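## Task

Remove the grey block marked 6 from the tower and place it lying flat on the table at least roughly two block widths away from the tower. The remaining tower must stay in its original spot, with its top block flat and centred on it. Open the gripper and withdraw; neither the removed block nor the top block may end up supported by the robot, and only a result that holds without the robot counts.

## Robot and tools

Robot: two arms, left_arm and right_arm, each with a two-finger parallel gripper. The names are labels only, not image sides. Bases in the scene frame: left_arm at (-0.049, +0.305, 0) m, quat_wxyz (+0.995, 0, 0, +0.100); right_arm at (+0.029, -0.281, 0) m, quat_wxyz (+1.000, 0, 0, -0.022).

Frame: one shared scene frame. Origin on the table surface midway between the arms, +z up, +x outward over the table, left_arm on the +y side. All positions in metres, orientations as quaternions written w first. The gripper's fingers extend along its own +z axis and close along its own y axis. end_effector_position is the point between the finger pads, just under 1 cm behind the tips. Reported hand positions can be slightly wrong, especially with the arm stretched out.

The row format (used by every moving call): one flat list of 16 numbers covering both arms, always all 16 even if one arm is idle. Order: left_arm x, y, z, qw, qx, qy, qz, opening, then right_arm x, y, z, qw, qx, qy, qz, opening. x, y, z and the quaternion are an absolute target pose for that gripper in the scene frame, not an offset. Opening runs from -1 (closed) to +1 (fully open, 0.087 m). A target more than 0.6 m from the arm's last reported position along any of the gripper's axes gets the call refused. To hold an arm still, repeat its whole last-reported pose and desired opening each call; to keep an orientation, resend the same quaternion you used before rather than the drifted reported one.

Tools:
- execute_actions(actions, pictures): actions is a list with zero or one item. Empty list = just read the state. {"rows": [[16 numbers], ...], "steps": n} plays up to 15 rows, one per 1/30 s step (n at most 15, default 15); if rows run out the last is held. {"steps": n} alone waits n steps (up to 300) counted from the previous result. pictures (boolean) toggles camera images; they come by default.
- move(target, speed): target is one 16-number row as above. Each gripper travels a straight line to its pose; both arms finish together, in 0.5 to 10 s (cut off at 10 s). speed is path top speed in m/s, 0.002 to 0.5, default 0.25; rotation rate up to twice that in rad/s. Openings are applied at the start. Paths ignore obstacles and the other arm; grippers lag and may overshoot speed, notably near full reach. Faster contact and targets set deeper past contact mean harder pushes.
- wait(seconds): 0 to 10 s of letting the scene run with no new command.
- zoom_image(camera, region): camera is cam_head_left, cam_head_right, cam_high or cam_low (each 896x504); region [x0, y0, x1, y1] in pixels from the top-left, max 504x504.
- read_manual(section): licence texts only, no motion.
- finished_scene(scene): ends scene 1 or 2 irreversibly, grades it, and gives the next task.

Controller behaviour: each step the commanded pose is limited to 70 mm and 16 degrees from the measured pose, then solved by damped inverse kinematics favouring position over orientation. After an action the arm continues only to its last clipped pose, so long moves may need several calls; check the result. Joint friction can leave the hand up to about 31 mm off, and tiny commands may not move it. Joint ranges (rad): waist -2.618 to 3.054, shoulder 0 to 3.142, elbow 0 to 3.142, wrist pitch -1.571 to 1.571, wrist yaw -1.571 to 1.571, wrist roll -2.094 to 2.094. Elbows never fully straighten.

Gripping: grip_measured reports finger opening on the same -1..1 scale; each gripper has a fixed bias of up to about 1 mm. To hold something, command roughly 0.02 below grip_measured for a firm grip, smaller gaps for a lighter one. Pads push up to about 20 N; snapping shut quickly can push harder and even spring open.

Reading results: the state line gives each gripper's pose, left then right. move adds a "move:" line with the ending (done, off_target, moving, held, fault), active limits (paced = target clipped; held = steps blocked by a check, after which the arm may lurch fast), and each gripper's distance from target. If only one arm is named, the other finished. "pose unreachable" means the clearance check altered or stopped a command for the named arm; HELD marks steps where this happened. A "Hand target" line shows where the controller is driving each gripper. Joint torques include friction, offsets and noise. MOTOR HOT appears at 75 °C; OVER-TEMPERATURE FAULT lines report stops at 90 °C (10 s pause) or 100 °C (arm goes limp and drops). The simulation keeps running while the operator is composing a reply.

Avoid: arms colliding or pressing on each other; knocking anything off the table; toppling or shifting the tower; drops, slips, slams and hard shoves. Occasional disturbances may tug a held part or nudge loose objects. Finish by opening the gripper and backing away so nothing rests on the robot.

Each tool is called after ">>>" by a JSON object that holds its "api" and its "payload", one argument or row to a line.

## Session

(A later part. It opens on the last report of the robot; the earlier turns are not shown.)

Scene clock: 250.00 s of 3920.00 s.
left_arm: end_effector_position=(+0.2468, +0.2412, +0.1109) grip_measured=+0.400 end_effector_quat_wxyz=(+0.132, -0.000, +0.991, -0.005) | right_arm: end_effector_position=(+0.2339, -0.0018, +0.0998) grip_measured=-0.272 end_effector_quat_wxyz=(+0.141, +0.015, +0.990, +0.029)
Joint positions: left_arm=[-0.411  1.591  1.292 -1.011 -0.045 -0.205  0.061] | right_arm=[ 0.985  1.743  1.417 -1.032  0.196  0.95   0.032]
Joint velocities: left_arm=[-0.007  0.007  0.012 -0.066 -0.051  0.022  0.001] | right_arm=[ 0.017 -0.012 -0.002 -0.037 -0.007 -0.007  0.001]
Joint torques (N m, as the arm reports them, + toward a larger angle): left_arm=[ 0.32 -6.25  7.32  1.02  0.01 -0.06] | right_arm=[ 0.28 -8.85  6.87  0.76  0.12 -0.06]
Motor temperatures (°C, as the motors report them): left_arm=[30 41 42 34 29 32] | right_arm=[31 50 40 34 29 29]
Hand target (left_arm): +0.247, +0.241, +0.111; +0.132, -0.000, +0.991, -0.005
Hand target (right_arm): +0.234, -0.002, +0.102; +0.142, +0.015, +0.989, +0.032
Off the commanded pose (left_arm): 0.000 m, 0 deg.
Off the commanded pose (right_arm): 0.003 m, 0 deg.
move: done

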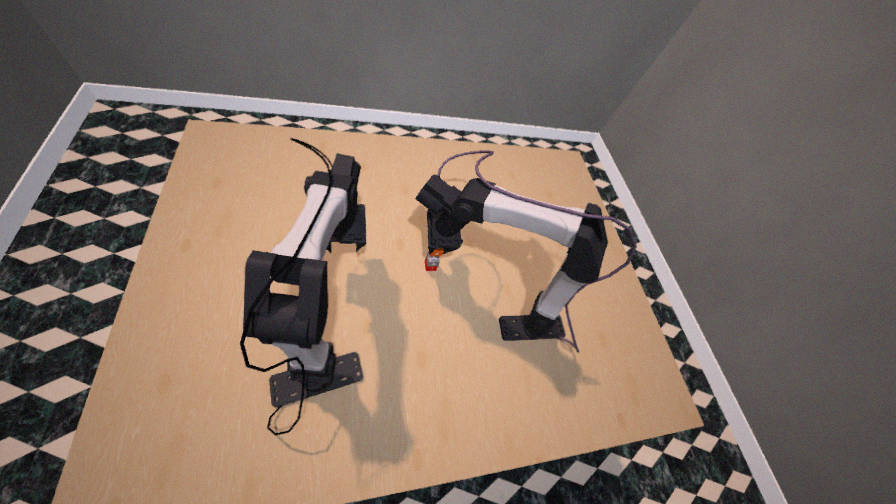

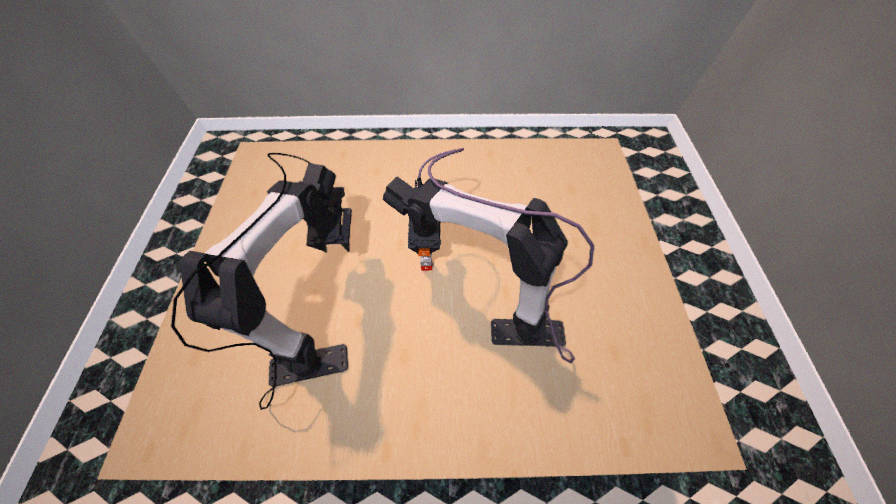

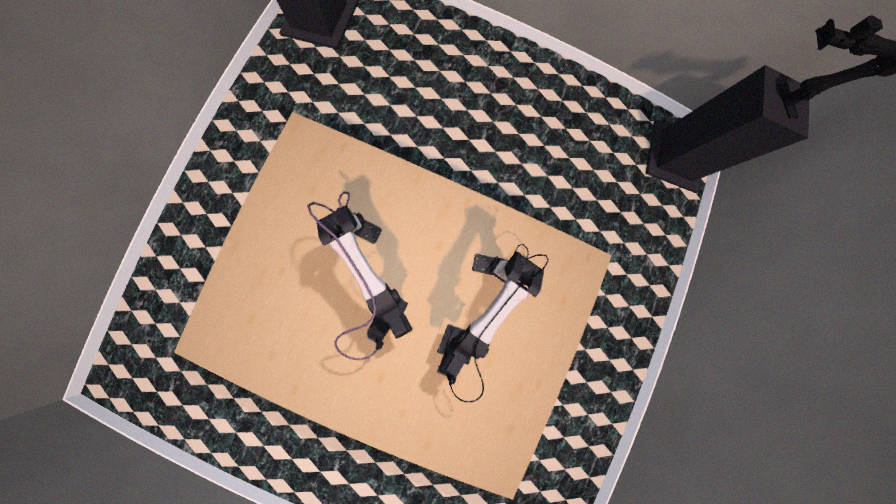

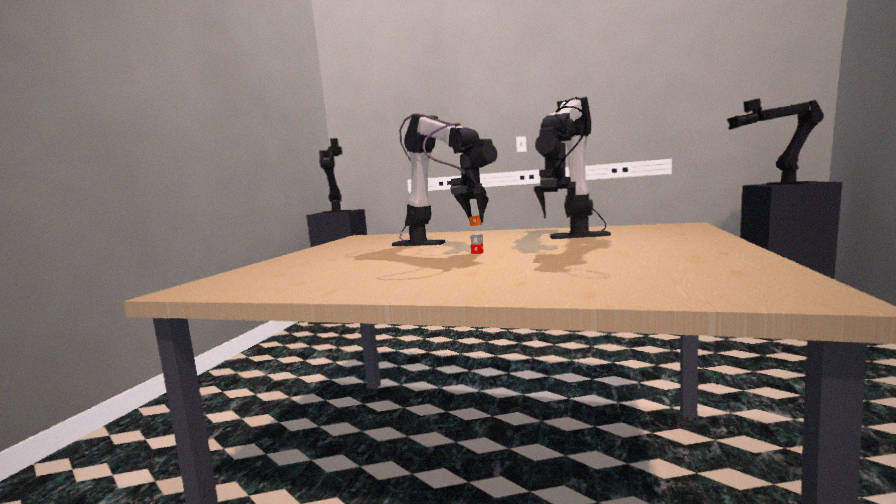

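>>> {"api": "move", "payload": {
  "target": [0.2458,-0.0138,0.0956,0.1705,-0.0014,0.9844,-0.0438,0.3, 0.3768,-0.2041,0.0839,0.1614,0.3632,0.9176,-0.0097,-0.30],
  "speed": 0.35
}}

>>> {"api": "zoom_image", "payload": {
  "camera": "cam_low",
  "region": [440,185,520,265]
}}

>>> {"api": "zoom_image", "payload": {
  "camera": "cam_head_right",
  "region": [380,200,460,280]
}}

Scene clock: 362.07 s of 3920.00 s.
left_arm: end_effector_position=(+0.2393, -0.0139, +0.0946) grip_measured=+0.300 end_effector_quat_wxyz=(+0.169, +0.003, +0.984, -0.051) | right_arm: end_effector_position=(+0.3660, -0.2025, +0.0812) grip_measured=-0.272 end_effector_quat_wxyz=(+0.150, +0.361, +0.921, -0.012)
Joint positions: left_arm=[-1.041  1.995  1.713 -0.982 -0.181 -0.807  0.057] | right_arm=[ 0.272  1.728  1.322 -0.928  0.188  0.953  0.032]
Joint velocities: left_arm=[-0.002 -0.002 -0.002  0.037  0.051 -0.051 -0.001] | right_arm=[-0.007 -0.007 -0.002 -0.007 -0.022 -0.066  0.   ]
Joint torques (N m, as the arm reports them, + toward a larger angle): left_arm=[ 0.33 -8.55  9.71  0.95 -0.16 -0.14] | right_arm=[ 0.03 -7.2   8.46  0.9   0.08 -0.02]
Motor temperatures (°C, as the motors report them): left_arm=[30 42 43 34 29 32] | right_arm=[31 52 44 34 29 29]
Hand target (left_arm): +0.242, -0.016, +0.096; +0.171, -0.002, +0.984, -0.047
Hand target (right_arm): +0.374, -0.201, +0.084; +0.156, +0.364, +0.918, -0.005
Off the commanded pose (left_arm): 0.007 m, 1 deg.
Off the commanded pose (right_arm): 0.011 m, 1 deg.
After step 90, 107.43 s passed at rest.
move: off_target (right_arm)

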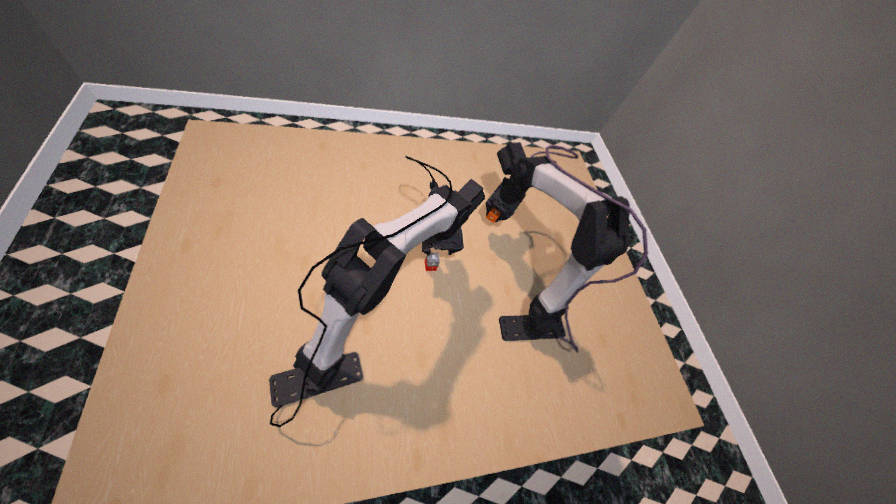

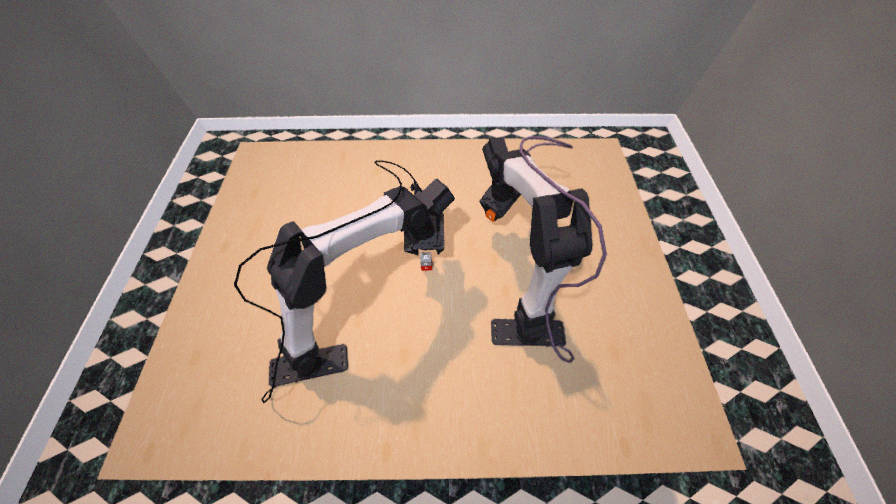

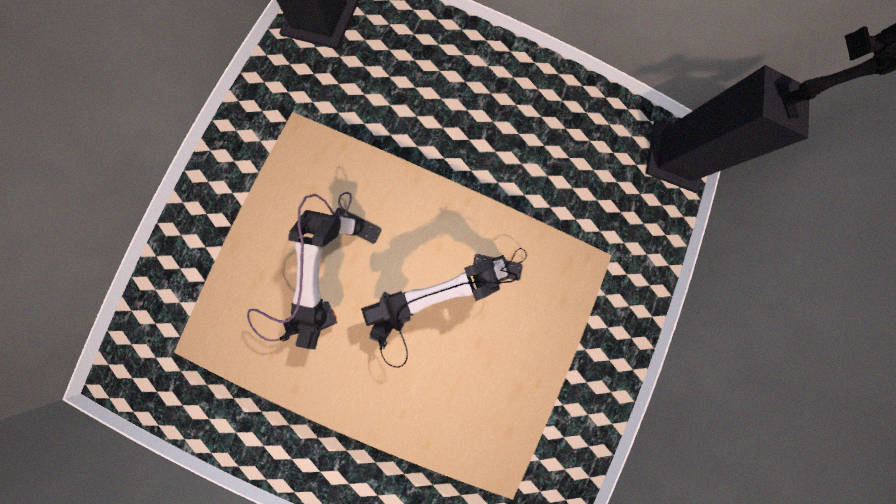

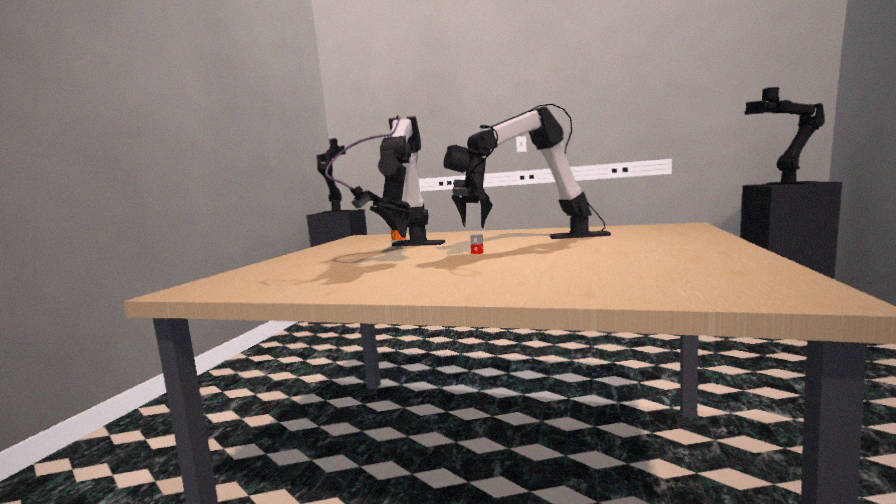

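Region (440, 185, 520, 265) of cam_low's 896x504 image, scaled by 6.300, with more detail than that image has.

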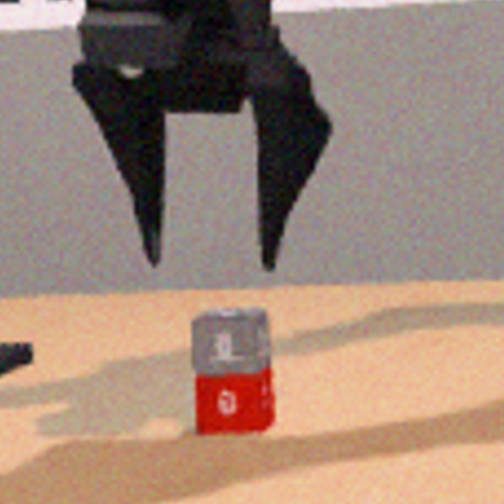

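Region (380, 200, 460, 280) of cam_head_right's 896x504 image, scaled by 6.300, with more detail than that image has.

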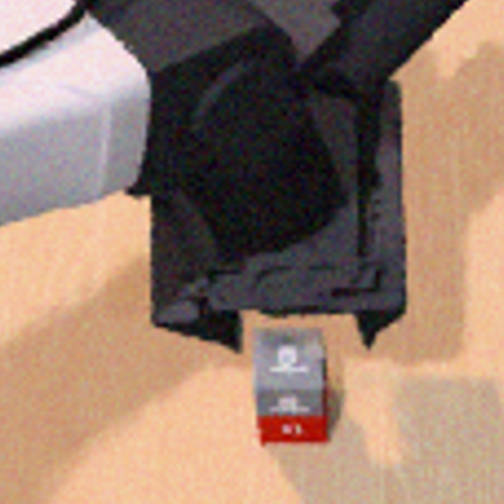

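>>> {"api": "move", "payload": {
  "target": [0.2407,-0.0052,0.0443,0.1419,0.0067,0.9898,0.0077,0.25, 0.3728,-0.2009,0.0823,0.1610,0.3616,0.9183,-0.0041,-0.30],
  "speed": 0.08
}}

>>> {"api": "zoom_image", "payload": {
  "camera": "cam_low",
  "region": [450,215,500,265]
}}

>>> {"api": "zoom_image", "payload": {
  "camera": "cam_head_right",
  "region": [400,235,450,285]
}}

Scene clock: 452.50 s of 3920.00 s.
left_arm: end_effector_position=(+0.2396, -0.0066, +0.0487) grip_measured=+0.250 end_effector_quat_wxyz=(+0.142, +0.006, +0.990, +0.001) | right_arm: end_effector_position=(+0.3705, -0.2014, +0.0819) grip_measured=-0.272 end_effector_quat_wxyz=(+0.157, +0.361, +0.919, -0.007)
Joint positions: left_arm=[-1.041  2.108  1.713 -0.984 -0.211 -0.809  0.055] | right_arm=[ 0.272  1.728  1.322 -0.91   0.188  0.953  0.032]
Joint velocities: left_arm=[ 0.017  0.007 -0.007  0.037 -0.037  0.037  0.   ] | right_arm=[-0.002 -0.007 -0.002  0.037 -0.007  0.022  0.001]
Joint torques (N m, as the arm reports them, + toward a larger angle): left_arm=[ 0.26 -9.42  7.35  0.84 -0.21 -0.03] | right_arm=[ 0.27 -8.11  6.86  0.94  0.12 -0.06]
Motor temperatures (°C, as the motors report them): left_arm=[30 47 48 33 29 32] | right_arm=[31 50 48 34 28 29]
Hand target (left_arm): +0.241, -0.005, +0.044; +0.142, +0.007, +0.990, +0.008
Hand target (right_arm): +0.373, -0.201, +0.082; +0.161, +0.362, +0.918, -0.004
Off the commanded pose (left_arm): 0.005 m, 1 deg.
Off the commanded pose (right_arm): 0.002 m, 1 deg.
After step 90, 86.30 s passed at rest.
move: done

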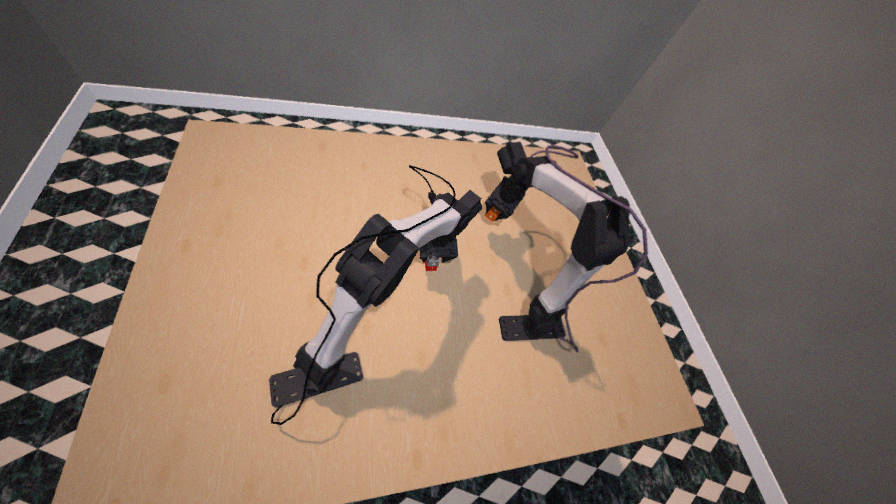

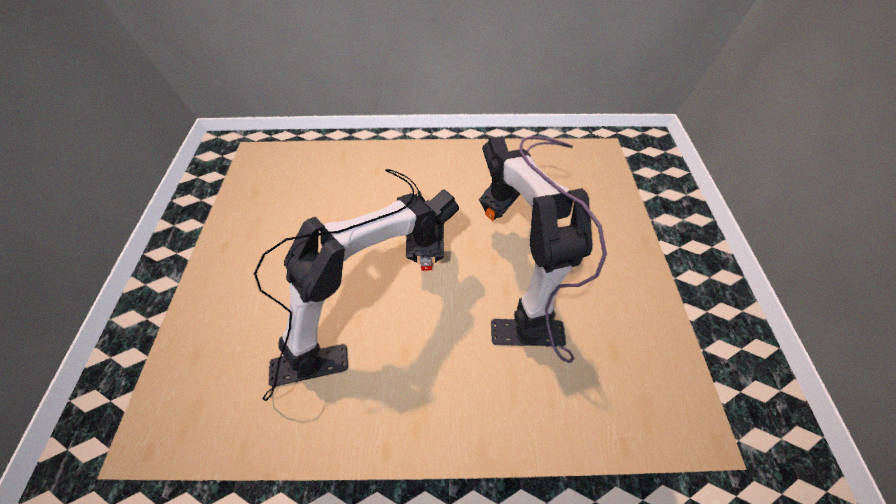

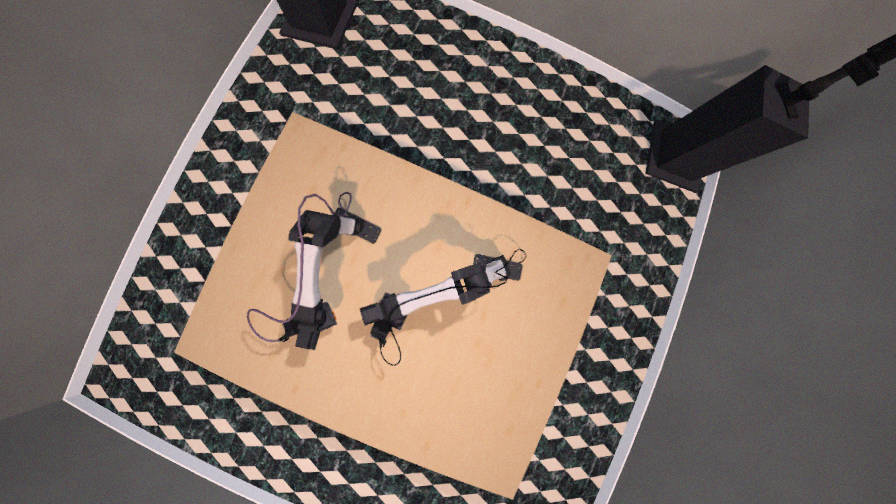

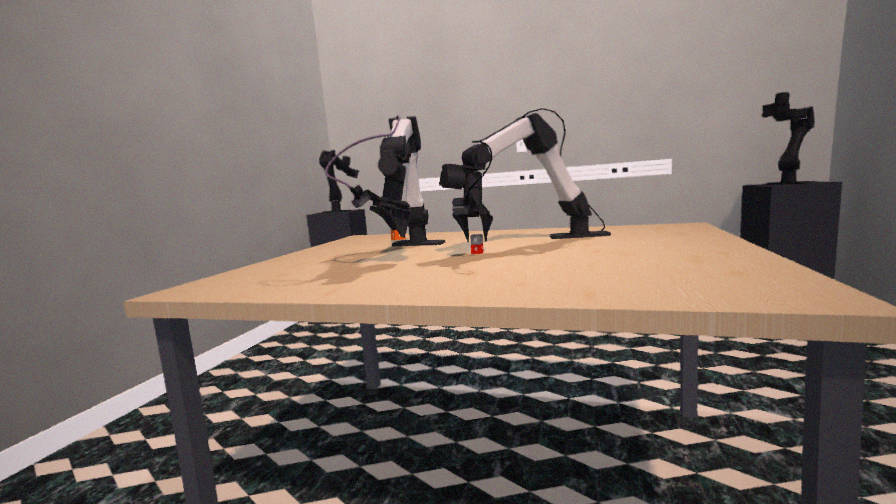

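Region (450, 215, 500, 265) of cam_low's 896x504 image, scaled by 10.080, with more detail than that image has.

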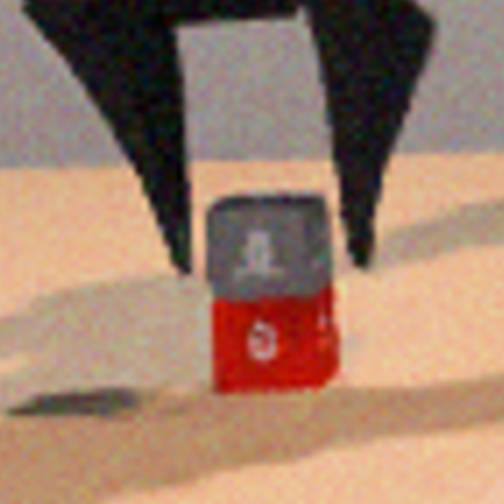

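Region (400, 235, 450, 285) of cam_head_right's 896x504 image, scaled by 10.080, with more detail than that image has.

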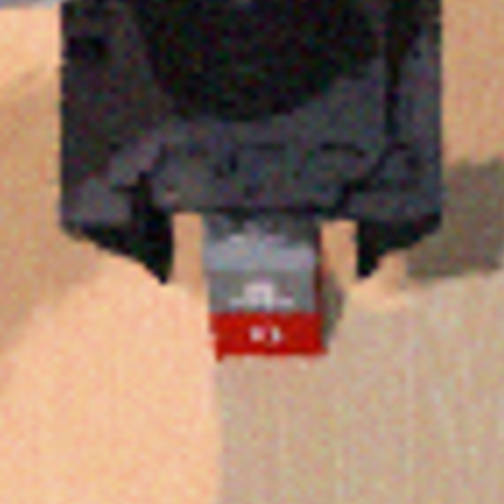

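>>> {"api": "execute_actions", "payload": {
  "actions": [
    {"rows": [
[0.2396,-0.0066,0.0487,0.142,0.006,0.990,0.001,0.15, 0.37043,-0.20142,0.08137,0.1563,0.3610,0.9191,-0.0075,-0.30],
[0.2396,-0.0066,0.0487,0.142,0.006,0.990,0.001,0.05, 0.37021,-0.20147,0.07981,0.1544,0.3609,0.9194,-0.0088,-0.30],
[0.2396,-0.0066,0.0487,0.142,0.006,0.990,0.001,-0.04, 0.36986,-0.20155,0.07733,0.1513,0.3607,0.9199,-0.0109,-0.30],
[0.2396,-0.0066,0.0487,0.142,0.006,0.990,0.001,-0.11, 0.36941,-0.20166,0.07410,0.1473,0.3605,0.9206,-0.0136,-0.30],
[0.2396,-0.0066,0.0487,0.142,0.006,0.990,0.001,-0.15, 0.36888,-0.20178,0.07034,0.1426,0.3603,0.9213,-0.0168,-0.30],
[0.2396,-0.0066,0.0487,0.142,0.006,0.990,0.001,-0.175, 0.36831,-0.20191,0.06630,0.1376,0.3600,0.9222,-0.0203,-0.30],
[0.2396,-0.0066,0.0487,0.142,0.006,0.990,0.001,-0.195, 0.36774,-0.20204,0.06226,0.1325,0.3597,0.9230,-0.0237,-0.30],
[0.2396,-0.0066,0.0487,0.142,0.006,0.990,0.001,-0.21, 0.36722,-0.20217,0.05850,0.1278,0.3595,0.9237,-0.0269,-0.30],
[0.2396,-0.0066,0.0487,0.142,0.006,0.990,0.001,-0.225, 0.36676,-0.20227,0.05527,0.1238,0.3593,0.9244,-0.0296,-0.30],
[0.2396,-0.0066,0.0487,0.142,0.006,0.990,0.001,-0.24, 0.36641,-0.20235,0.05279,0.1207,0.3591,0.9249,-0.0317,-0.30],
[0.2396,-0.0066,0.0487,0.142,0.006,0.990,0.001,-0.255, 0.36619,-0.20240,0.05123,0.1188,0.3590,0.9252,-0.0330,-0.30],
[0.2396,-0.0066,0.0487,0.142,0.006,0.990,0.001,-0.265, 0.36612,-0.20242,0.0507,0.1181,0.3590,0.9253,-0.0335,-0.30],
[0.2396,-0.0066,0.0487,0.142,0.006,0.990,0.001,-0.275, 0.36612,-0.20242,0.0507,0.1181,0.3590,0.9253,-0.0335,-0.30],
[0.2396,-0.0066,0.0487,0.142,0.006,0.990,0.001,-0.285, 0.36612,-0.20242,0.0507,0.1181,0.3590,0.9253,-0.0335,-0.30]
], "steps": 15}
  ],
  "pictures": false
}}

>>> {"api": "execute_actions", "payload": {
  "actions": [
    {"rows": [
[0.23964,-0.00664,0.04913,0.1423,0.0059,0.9899,0.0006,-0.285, 0.36612,-0.20242,0.0507,0.1181,0.3590,0.9253,-0.0335,-0.30],
[0.23975,-0.00676,0.05039,0.1433,0.0058,0.9898,-0.0005,-0.285, 0.36612,-0.20242,0.0507,0.1181,0.3590,0.9253,-0.0335,-0.30],
[0.23992,-0.00695,0.05239,0.1449,0.0055,0.9895,-0.0023,-0.285, 0.36612,-0.20242,0.0507,0.1181,0.3590,0.9253,-0.0335,-0.30],
[0.24014,-0.00720,0.05500,0.1470,0.0051,0.9891,-0.0046,-0.285, 0.36612,-0.20242,0.0507,0.1181,0.3590,0.9253,-0.0335,-0.30],
[0.24040,-0.00749,0.05804,0.1494,0.0046,0.9887,-0.0073,-0.285, 0.36612,-0.20242,0.0507,0.1181,0.3590,0.9253,-0.0335,-0.30],
[0.24069,-0.00780,0.06130,0.1521,0.0042,0.9883,-0.0103,-0.285, 0.36612,-0.20242,0.0507,0.1181,0.3590,0.9253,-0.0335,-0.30],
[0.24097,-0.00811,0.06456,0.1547,0.0037,0.9878,-0.0132,-0.285, 0.36612,-0.20242,0.0507,0.1181,0.3590,0.9253,-0.0335,-0.30],
[0.24123,-0.00840,0.06760,0.1571,0.0032,0.9874,-0.0159,-0.285, 0.36612,-0.20242,0.0507,0.1181,0.3590,0.9253,-0.0335,-0.30],
[0.24145,-0.00865,0.07021,0.1592,0.0028,0.9870,-0.0182,-0.285, 0.36612,-0.20242,0.0507,0.1181,0.3590,0.9253,-0.0335,-0.30],
[0.24162,-0.00884,0.07221,0.1608,0.0025,0.9867,-0.0200,-0.285, 0.36612,-0.20242,0.0507,0.1181,0.3590,0.9253,-0.0335,-0.30],
[0.24173,-0.00896,0.07347,0.1618,0.0024,0.9866,-0.0211,-0.285, 0.36612,-0.20242,0.0507,0.1181,0.3590,0.9253,-0.0335,-0.30],
[0.24177,-0.0090,0.0739,0.1621,0.0023,0.9865,-0.0215,-0.285, 0.36612,-0.20242,0.0507,0.1181,0.3590,0.9253,-0.0335,-0.30]
], "steps": 12}
  ],
  "pictures": false
}}

>>> {"api": "execute_actions", "payload": {
  "actions": [
    {"rows": [
[0.24208,-0.00871,0.0739,0.1622,0.0017,0.9865,-0.0214,-0.285, 0.36612,-0.20242,0.0507,0.1181,0.3590,0.9253,-0.0335,-0.30],
[0.24333,-0.00754,0.0739,0.1622,-0.0003,0.9865,-0.0211,-0.285, 0.36612,-0.20242,0.0507,0.1181,0.3590,0.9253,-0.0335,-0.30],
[0.24539,-0.00561,0.0739,0.1623,-0.0036,0.9865,-0.0206,-0.285, 0.36612,-0.20242,0.0507,0.1181,0.3590,0.9253,-0.0335,-0.30],
[0.24823,-0.00289,0.0739,0.1624,-0.0081,0.9865,-0.0198,-0.285, 0.36612,-0.20242,0.0507,0.1181,0.3590,0.9253,-0.0335,-0.30],
[0.25181,0.00061,0.0739,0.1625,-0.0139,0.9864,-0.0189,-0.285, 0.36612,-0.20242,0.0507,0.1181,0.3590,0.9253,-0.0335,-0.30],
[0.25607,0.00488,0.0739,0.1626,-0.0208,0.9863,-0.0177,-0.285, 0.36601,-0.20196,0.0507,0.1181,0.3583,0.9255,-0.0334,-0.30],
[0.26096,0.00992,0.0739,0.1627,-0.0289,0.9861,-0.0164,-0.285, 0.36569,-0.20058,0.0507,0.1182,0.3564,0.9262,-0.0332,-0.30],
[0.26639,0.01574,0.0739,0.1629,-0.0381,0.9858,-0.0149,-0.285, 0.36514,-0.19830,0.0507,0.1183,0.3533,0.9274,-0.0328,-0.30],
[0.27229,0.02230,0.0739,0.1630,-0.0482,0.9853,-0.0132,-0.285, 0.36434,-0.19514,0.0507,0.1185,0.3489,0.9291,-0.0322,-0.30],
[0.27857,0.02961,0.0739,0.1632,-0.0593,0.9847,-0.0114,-0.285, 0.36329,-0.19113,0.0507,0.1186,0.3433,0.9312,-0.0315,-0.30],
[0.28514,0.03763,0.0739,0.1633,-0.0712,0.9840,-0.0094,-0.285, 0.36195,-0.18630,0.0507,0.1189,0.3366,0.9336,-0.0306,-0.30],
[0.29192,0.04632,0.0739,0.1634,-0.0839,0.9830,-0.0073,-0.285, 0.36032,-0.18071,0.0507,0.1191,0.3287,0.9364,-0.0296,-0.30],
[0.29880,0.05564,0.0739,0.1635,-0.0972,0.9817,-0.0051,-0.285, 0.35834,-0.17442,0.0507,0.1194,0.3198,0.9395,-0.0285,-0.30],
[0.30569,0.06555,0.0739,0.1635,-0.1111,0.9803,-0.0028,-0.285, 0.35601,-0.16747,0.0507,0.1197,0.3098,0.9428,-0.0272,-0.30],
[0.31257,0.07595,0.0737,0.1635,-0.1253,0.9785,-0.0003,-0.285, 0.35331,-0.15995,0.0507,0.1200,0.2989,0.9464,-0.0258,-0.30]
], "steps": 15}
  ],
  "pictures": false
}}

>>> {"api": "execute_actions", "payload": {
  "actions": [
    {"rows": [
[0.31939,0.08674,0.0731,0.1633,-0.1399,0.9766,0.0022,-0.285, 0.35020,-0.15193,0.0507,0.1203,0.2871,0.9500,-0.0243,-0.30],
[0.32608,0.09784,0.0721,0.1630,-0.1546,0.9744,0.0049,-0.285, 0.34668,-0.14349,0.0507,0.1206,0.2746,0.9537,-0.0228,-0.30],
[0.33259,0.10919,0.0708,0.1626,-0.1694,0.9720,0.0077,-0.285, 0.34274,-0.13472,0.0507,0.1209,0.2613,0.9574,-0.0211,-0.30],
[0.33885,0.12071,0.0691,0.1620,-0.1842,0.9694,0.0106,-0.285, 0.33837,-0.12571,0.0507,0.1212,0.2474,0.9611,-0.0193,-0.30],
[0.34480,0.13228,0.0671,0.1612,-0.1987,0.9666,0.0135,-0.285, 0.33360,-0.11654,0.0507,0.1215,0.2330,0.9647,-0.0175,-0.30],
[0.35042,0.14384,0.0648,0.1604,-0.2131,0.9636,0.0164,-0.285, 0.32842,-0.10730,0.0507,0.1217,0.2183,0.9681,-0.0157,-0.30],
[0.35567,0.15527,0.0622,0.1594,-0.2270,0.9605,0.0193,-0.285, 0.32289,-0.09809,0.0507,0.1220,0.2032,0.9714,-0.0138,-0.30],
[0.36050,0.16648,0.0595,0.1583,-0.2405,0.9574,0.0221,-0.285, 0.31702,-0.08899,0.0507,0.1222,0.1880,0.9745,-0.0119,-0.30],
[0.36495,0.17736,0.0566,0.1572,-0.2533,0.9542,0.0248,-0.285, 0.31087,-0.08007,0.0507,0.1223,0.1727,0.9773,-0.0099,-0.30],
[0.36896,0.18782,0.0536,0.1559,-0.2655,0.9510,0.0274,-0.285, 0.30450,-0.07141,0.0507,0.1225,0.1575,0.9799,-0.0080,-0.30],
[0.37257,0.19775,0.0506,0.1547,-0.2769,0.9479,0.0298,-0.285, 0.29796,-0.06309,0.0507,0.1226,0.1425,0.9821,-0.0062,-0.30],
[0.37577,0.20705,0.0475,0.1534,-0.2875,0.9448,0.0321,-0.285, 0.29134,-0.05515,0.0507,0.1227,0.1278,0.9842,-0.0043,-0.30],
[0.37859,0.21565,0.0445,0.1522,-0.2972,0.9420,0.0342,-0.285, 0.28469,-0.04766,0.0507,0.1227,0.1136,0.9859,-0.0026,-0.30],
[0.38104,0.22346,0.0416,0.1510,-0.3059,0.9393,0.0361,-0.285, 0.27811,-0.04065,0.0507,0.1227,0.0999,0.9874,-0.0009,-0.30],
[0.38314,0.23038,0.0389,0.1498,-0.3135,0.9369,0.0378,-0.285, 0.27168,-0.03415,0.0507,0.1227,0.0868,0.9886,0.0008,-0.30]
], "steps": 15}
  ],
  "pictures": false
}}

>>> {"api": "execute_actions", "payload": {
  "actions": [
    {"rows": [
[0.38490,0.23636,0.0363,0.1488,-0.3200,0.9348,0.0392,-0.285, 0.26547,-0.02820,0.0507,0.1227,0.0746,0.9896,0.0023,-0.30],
[0.38636,0.24133,0.0340,0.1479,-0.3254,0.9330,0.0404,-0.285, 0.25957,-0.02281,0.0507,0.1227,0.0631,0.9904,0.0037,-0.30],
[0.38752,0.24525,0.0320,0.1470,-0.3297,0.9316,0.0414,-0.285, 0.25406,-0.01799,0.0507,0.1226,0.0526,0.9910,0.0050,-0.30],
[0.38842,0.24807,0.0303,0.1464,-0.3327,0.9306,0.0422,-0.285, 0.24900,-0.01374,0.0507,0.1226,0.0432,0.9915,0.0062,-0.30],
[0.38904,0.24977,0.0290,0.1459,-0.3345,0.9300,0.0426,-0.285, 0.24447,-0.01008,0.0507,0.1225,0.0348,0.9918,0.0072,-0.30],
[0.38941,0.25031,0.0280,0.1455,-0.3351,0.9299,0.0429,-0.285, 0.24053,-0.00699,0.0507,0.1225,0.0277,0.9921,0.0081,-0.30],
[0.38959,0.25029,0.0274,0.1454,-0.3351,0.9299,0.0430,-0.285, 0.23724,-0.00448,0.0507,0.1224,0.0217,0.9922,0.0088,-0.30],
[0.38965,0.25028,0.0272,0.1453,-0.3351,0.9299,0.0430,-0.285, 0.23462,-0.00253,0.0507,0.1224,0.0171,0.9923,0.0094,-0.30],
[0.38965,0.25028,0.0272,0.1453,-0.3351,0.9299,0.0430,-0.285, 0.23273,-0.00114,0.0507,0.1224,0.0137,0.9923,0.0098,-0.30],
[0.38965,0.25028,0.0272,0.1453,-0.3351,0.9299,0.0430,-0.285, 0.23158,-0.00031,0.0507,0.1223,0.0117,0.9924,0.0101,-0.30],
[0.38965,0.25028,0.0272,0.1453,-0.3351,0.9299,0.0430,-0.285, 0.23120,-0.00003,0.0507,0.1223,0.0110,0.9924,0.0102,-0.30]
], "steps": 15}
  ],
  "pictures": false
}}

>>> {"api": "execute_actions", "payload": {
  "actions": [
    {"steps": 8}
  ]
}}

>>> {"api": "zoom_image", "payload": {
  "camera": "cam_low",
  "region": [450,215,500,265]
}}

>>> {"api": "zoom_image", "payload": {
  "camera": "cam_head_right",
  "region": [400,235,450,285]
}}

>>> {"api": "zoom_image", "payload": {
  "camera": "cam_head_left",
  "region": [405,235,455,285]
}}

Scene clock: 573.00 s of 3920.00 s.
left_arm: end_effector_position=(+0.2398, -0.0064, +0.0487) grip_measured=-0.254 end_effector_quat_wxyz=(+0.142, +0.006, +0.990, +0.001) | right_arm: end_effector_position=(+0.3670, -0.2023, +0.0541) grip_measured=-0.272 end_effector_quat_wxyz=(+0.123, +0.359, +0.925, -0.031)
Joint positions: left_arm=[-1.041  2.108  1.713 -0.984 -0.212 -0.809  0.033] | right_arm=[ 0.272  1.812  1.322 -0.909  0.188  0.953  0.032]
Joint velocities: left_arm=[ 0.002 -0.012  0.002 -0.007 -0.037 -0.066  0.   ] | right_arm=[ 0.002  0.032  0.007  0.037  0.051 -0.066 -0.   ]
Joint torques (N m, as the arm reports them, + toward a larger angle): left_arm=[  0.15 -10.22   7.1    0.82  -0.1   -0.07] | right_arm=[ 0.34 -8.28  6.67  0.66  0.14 -0.04]
Motor temperatures (°C, as the motors report them): left_arm=[30 53 45 33 29 32] | right_arm=[31 51 46 35 29 29]
Hand target (left_arm): +0.240, -0.007, +0.049; +0.142, +0.006, +0.990, +0.001
Hand target (right_arm): +0.366, -0.203, +0.051; +0.119, +0.359, +0.925, -0.034
Off the commanded pose (left_arm): 0.000 m, 0 deg.
Off the commanded pose (right_arm): 0.003 m, 1 deg.
Steps of this call (steps 1 to 90: nothing new was sent; then 117.00 s passed at rest; steps 91 to 105: all 15 steps of this action). Readings (end_effector_position):
91: left_arm (+0.2398, -0.0064, +0.0487) | right_arm (+0.3707, -0.2014, +0.0819)
92: left_arm (+0.2398, -0.0064, +0.0487) | right_arm (+0.3707, -0.2014, +0.0819)
94: left_arm (+0.2398, -0.0064, +0.0487) | right_arm (+0.3707, -0.2014, +0.0819)
98: left_arm (+0.2398, -0.0064, +0.0487) | right_arm (+0.3700, -0.2015, +0.0753)
105: the state above

Scene clock: 573.40 s of 3920.00 s.
left_arm: end_effector_position=(+0.2412, -0.0080, +0.0642) grip_measured=-0.254 end_effector_quat_wxyz=(+0.155, +0.004, +0.988, -0.013) | right_arm: end_effector_position=(+0.3669, -0.2023, +0.0540) grip_measured=-0.272 end_effector_quat_wxyz=(+0.123, +0.359, +0.925, -0.031)
Joint positions: left_arm=[-1.041  2.07   1.713 -0.984 -0.212 -0.809  0.033] | right_arm=[ 0.272  1.813  1.322 -0.909  0.188  0.953  0.032]
Joint velocities: left_arm=[ 0.007 -0.217  0.012 -0.022 -0.095 -0.037 -0.001] | right_arm=[-0.007 -0.012  0.002  0.022  0.022  0.051  0.   ]
Joint torques (N m, as the arm reports them, + toward a larger angle): left_arm=[  0.24 -10.95   7.39   0.92  -0.1   -0.09] | right_arm=[ 0.33 -7.9   6.66  0.71  0.13 -0.05]
Motor temperatures (°C, as the motors report them): left_arm=[30 53 45 33 29 32] | right_arm=[31 51 46 35 29 29]
Hand target (left_arm): +0.242, -0.009, +0.074; +0.162, +0.002, +0.987, -0.021
Hand target (right_arm): +0.366, -0.202, +0.051; +0.118, +0.359, +0.925, -0.033
Off the commanded pose (left_arm): 0.010 m, 1 deg.
Off the commanded pose (right_arm): 0.003 m, 1 deg.
Steps of this call (steps 1 to 12: all 12 steps of this action). Readings (end_effector_position):
1: left_arm (+0.2398, -0.0064, +0.0487) | right_arm (+0.3669, -0.2023, +0.0540)
2: left_arm (+0.2398, -0.0064, +0.0487) | right_arm (+0.3669, -0.2023, +0.0540)
4: left_arm (+0.2398, -0.0064, +0.0487) | right_arm (+0.3669, -0.2023, +0.0540)
8: left_arm (+0.2401, -0.0068, +0.0521) | right_arm (+0.3669, -0.2023, +0.0540)
12: the state above

Scene clock: 573.90 s of 3920.00 s.
left_arm: end_effector_position=(+0.2964, +0.0531, +0.0696) grip_measured=-0.254 end_effector_quat_wxyz=(+0.160, -0.092, +0.983, -0.002) | right_arm: end_effector_position=(+0.3606, -0.1790, +0.0540) grip_measured=-0.272 end_effector_quat_wxyz=(+0.124, +0.326, +0.937, -0.027)
Joint positions: left_arm=[-0.848  2.056  1.713 -0.984 -0.211 -0.809  0.033] | right_arm=[ 0.342  1.813  1.322 -0.909  0.19   0.953  0.032]
Joint velocities: left_arm=[ 0.838  0.002  0.007 -0.066  0.007 -0.066 -0.001] | right_arm=[ 0.579 -0.022  0.007  0.007  0.037 -0.037 -0.   ]
Joint torques (N m, as the arm reports them, + toward a larger angle): left_arm=[  1.38 -10.83   7.25   0.91  -0.17  -0.1 ] | right_arm=[ 1.87 -8.22  6.38  0.68  0.16 -0.1 ]
Motor temperatures (°C, as the motors report them): left_arm=[30 53 45 33 29 32] | right_arm=[31 51 46 35 29 29]
Hand target (left_arm): +0.311, +0.076, +0.074; +0.164, -0.125, +0.978, +0.001
Hand target (right_arm): +0.353, -0.162, +0.051; +0.121, +0.299, +0.946, -0.027
Off the commanded pose (left_arm): 0.028 m, 4 deg.
Off the commanded pose (right_arm): 0.021 m, 3 deg.
Steps of this call (steps 1 to 15: all 15 steps of this action). Readings (end_effector_position):
1: left_arm (+0.2414, -0.0083, +0.0667) | right_arm (+0.3669, -0.2023, +0.0540)
2: left_arm (+0.2416, -0.0084, +0.0685) | right_arm (+0.3669, -0.2023, +0.0540)
4: left_arm (+0.2419, -0.0083, +0.0696) | right_arm (+0.3669, -0.2023, +0.0540)
8: left_arm (+0.2505, -0.0001, +0.0696) | right_arm (+0.3669, -0.2023, +0.0540)
15: the state above

Scene clock: 574.40 s of 3920.00 s.
left_arm: end_effector_position=(+0.3760, +0.2172, +0.0524) grip_measured=-0.254 end_effector_quat_wxyz=(+0.153, -0.298, +0.942, +0.035) | right_arm: end_effector_position=(+0.2872, -0.0496, +0.0540) grip_measured=-0.272 end_effector_quat_wxyz=(+0.127, +0.117, +0.985, +0.000)
Joint positions: left_arm=[-0.421  2.101  1.713 -0.949 -0.213 -0.809  0.033] | right_arm=[ 0.775  1.813  1.322 -0.909  0.191  0.952  0.032]
Joint velocities: left_arm=[ 0.564  0.32   0.007  0.095  0.022  0.037 -0.   ] | right_arm=[ 0.774  0.002 -0.012  0.007 -0.051  0.037  0.001]
Joint torques (N m, as the arm reports them, + toward a larger angle): left_arm=[ 0.03 -8.86  7.41  0.96 -0.16 -0.05] | right_arm=[ 0.61 -8.26  6.25  0.69  0.15 -0.17]
Motor temperatures (°C, as the motors report them): left_arm=[30 53 45 33 29 32] | right_arm=[31 51 46 35 29 29]
Hand target (left_arm): +0.384, +0.231, +0.039; +0.150, -0.313, +0.937, +0.040
Hand target (right_arm): +0.273, -0.039, +0.051; +0.125, +0.086, +0.988, -0.003
Off the commanded pose (left_arm): 0.020 m, 2 deg.
Off the commanded pose (right_arm): 0.022 m, 4 deg.
Steps of this call (steps 1 to 15: all 15 steps of this action). Readings (end_effector_position):
1: left_arm (+0.3037, +0.0634, +0.0696) | right_arm (+0.3583, -0.1717, +0.0540)
2: left_arm (+0.3109, +0.0743, +0.0696) | right_arm (+0.3555, -0.1637, +0.0540)
4: left_arm (+0.3246, +0.0971, +0.0696) | right_arm (+0.3488, -0.1465, +0.0540)
8: left_arm (+0.3489, +0.1441, +0.0698) | right_arm (+0.3306, -0.1097, +0.0540)
15: the state above

Scene clock: 574.90 s of 3920.00 s.
left_arm: end_effector_position=(+0.3869, +0.2512, +0.0317) grip_measured=-0.254 end_effector_quat_wxyz=(+0.144, -0.335, +0.930, +0.045) | right_arm: end_effector_position=(+0.2339, -0.0014, +0.0540) grip_measured=-0.272 end_effector_quat_wxyz=(+0.126, +0.015, +0.992, +0.014)
Joint positions: left_arm=[-0.34   2.153  1.713 -0.913 -0.213 -0.809  0.033] | right_arm=[ 0.982  1.813  1.322 -0.909  0.189  0.952  0.032]
Joint velocities: left_arm=[-0.022  0.002 -0.007 -0.081  0.066 -0.095  0.001] | right_arm=[-0.007  0.012 -0.002  0.066 -0.037 -0.037  0.   ]
Joint torques (N m, as the arm reports them, + toward a larger angle): left_arm=[ 0.03 -9.62  7.65  1.01 -0.05 -0.04] | right_arm=[ 0.86 -7.81  6.77  0.68  0.15 -0.07]
Motor temperatures (°C, as the motors report them): left_arm=[30 53 45 33 29 32] | right_arm=[31 51 46 35 29 29]
Hand target (left_arm): +0.390, +0.250, +0.027; +0.145, -0.335, +0.930, +0.043
Hand target (right_arm): +0.232, -0.001, +0.051; +0.124, +0.011, +0.992, +0.009
Off the commanded pose (left_arm): 0.005 m, 0 deg.
Off the commanded pose (right_arm): 0.004 m, 1 deg.
Steps of this call (steps 1 to 15: all 15 steps of this action). Readings (end_effector_position):
1: left_arm (+0.3780, +0.2251, +0.0484) | right_arm (+0.2806, -0.0424, +0.0540)
2: left_arm (+0.3797, +0.2320, +0.0446) | right_arm (+0.2740, -0.0357, +0.0540)
4: left_arm (+0.3824, +0.2430, +0.0388) | right_arm (+0.2614, -0.0238, +0.0540)
8: left_arm (+0.3851, +0.2515, +0.0324) | right_arm (+0.2422, -0.0077, +0.0540)
15: the state above

Scene clock: 575.17 s of 3920.00 s.
left_arm: end_effector_position=(+0.3874, +0.2512, +0.0317) grip_measured=-0.254 end_effector_quat_wxyz=(+0.145, -0.336, +0.930, +0.044) | right_arm: end_effector_position=(+0.2339, -0.0014, +0.0540) grip_measured=-0.272 end_effector_quat_wxyz=(+0.126, +0.015, +0.992, +0.014)
Joint positions: left_arm=[-0.34   2.153  1.713 -0.911 -0.213 -0.809  0.033] | right_arm=[ 0.982  1.813  1.322 -0.909  0.189  0.952  0.032]
Joint velocities: left_arm=[-0.037  0.012  0.002  0.051 -0.037 -0.022 -0.001] | right_arm=[ 0.012 -0.002 -0.017  0.037  0.037  0.037 -0.   ]
Joint torques (N m, as the arm reports them, + toward a larger angle): left_arm=[ 0.2  -9.55  7.5   1.01 -0.1  -0.07] | right_arm=[ 0.78 -7.84  6.77  0.68  0.16 -0.06]
Motor temperatures (°C, as the motors report them): left_arm=[30 53 45 33 29 32] | right_arm=[31 51 46 35 29 29]
Hand target (left_arm): +0.390, +0.250, +0.027; +0.145, -0.335, +0.930, +0.043
Hand target (right_arm): +0.232, -0.001, +0.051; +0.124, +0.011, +0.992, +0.009
Off the commanded pose (left_arm): 0.005 m, 0 deg.
Off the commanded pose (right_arm): 0.004 m, 1 deg.
Steps of this call (steps 1 to 8: nothing new was sent). Readings (end_effector_position):
1: left_arm (+0.3870, +0.2512, +0.0317) | right_arm (+0.2339, -0.0014, +0.0540)
2: left_arm (+0.3872, +0.2512, +0.0317) | right_arm (+0.2339, -0.0014, +0.0540)
4: left_arm (+0.3873, +0.2512, +0.0317) | right_arm (+0.2339, -0.0014, +0.0540)
8: the state above

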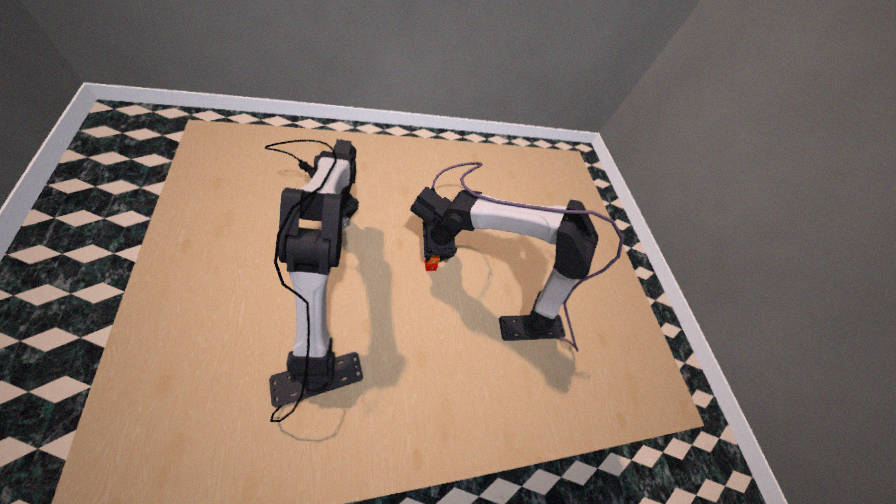

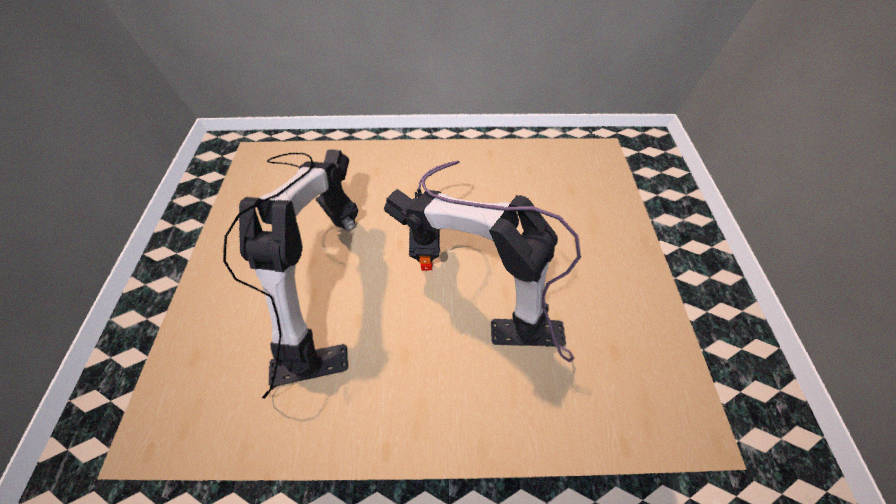

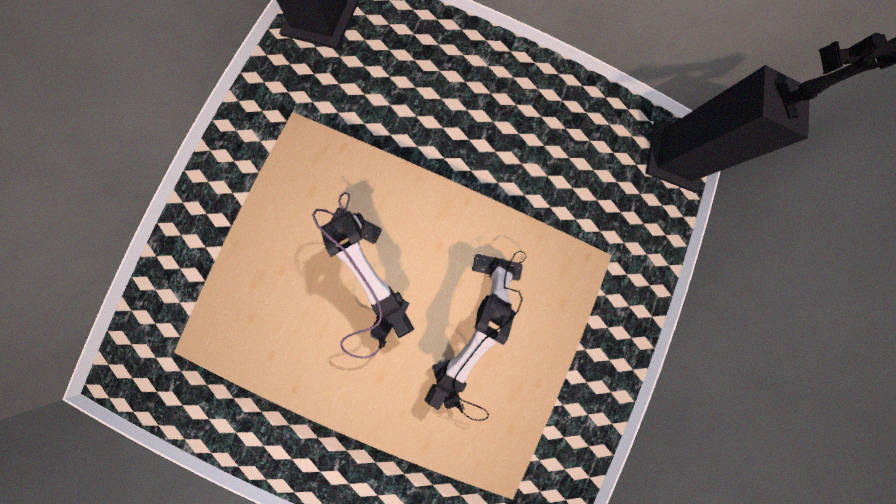

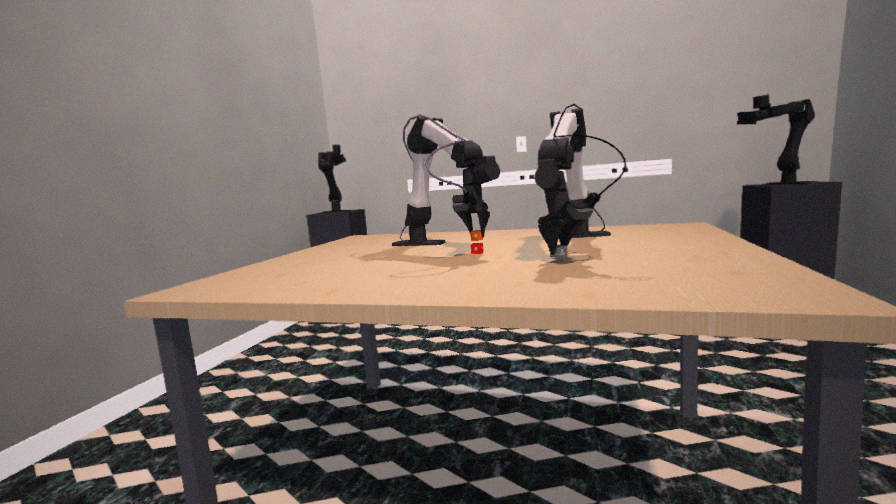

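Region (450, 215, 500, 265) of cam_low's 896x504 image, scaled by 10.080, with more detail than that image has.

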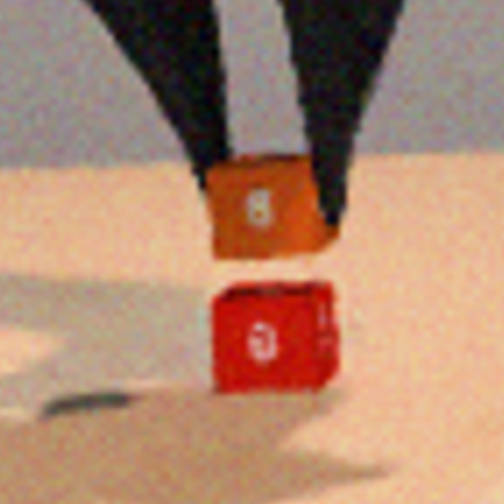

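Region (400, 235, 450, 285) of cam_head_right's 896x504 image, scaled by 10.080, with more detail than that image has.

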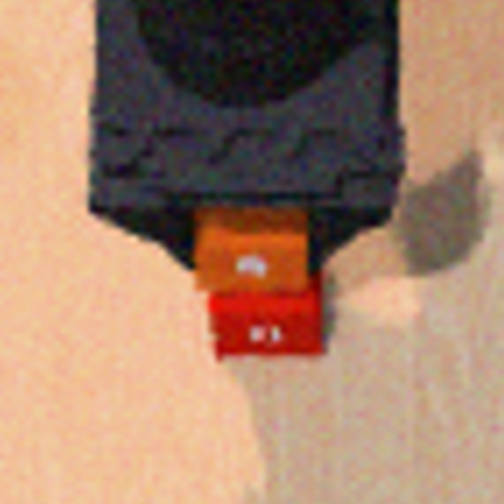

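Region (405, 235, 455, 285) of cam_head_left's 896x504 image, scaled by 10.080, with more detail than that image has.

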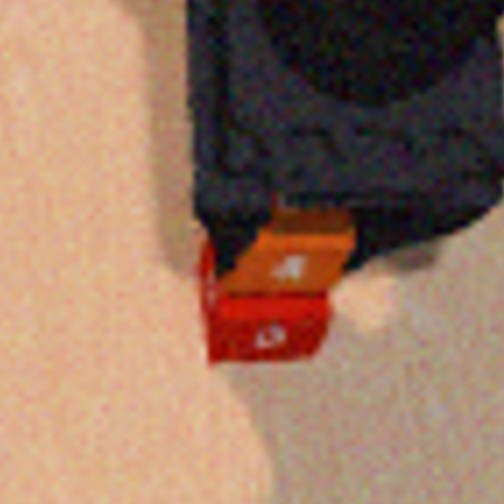

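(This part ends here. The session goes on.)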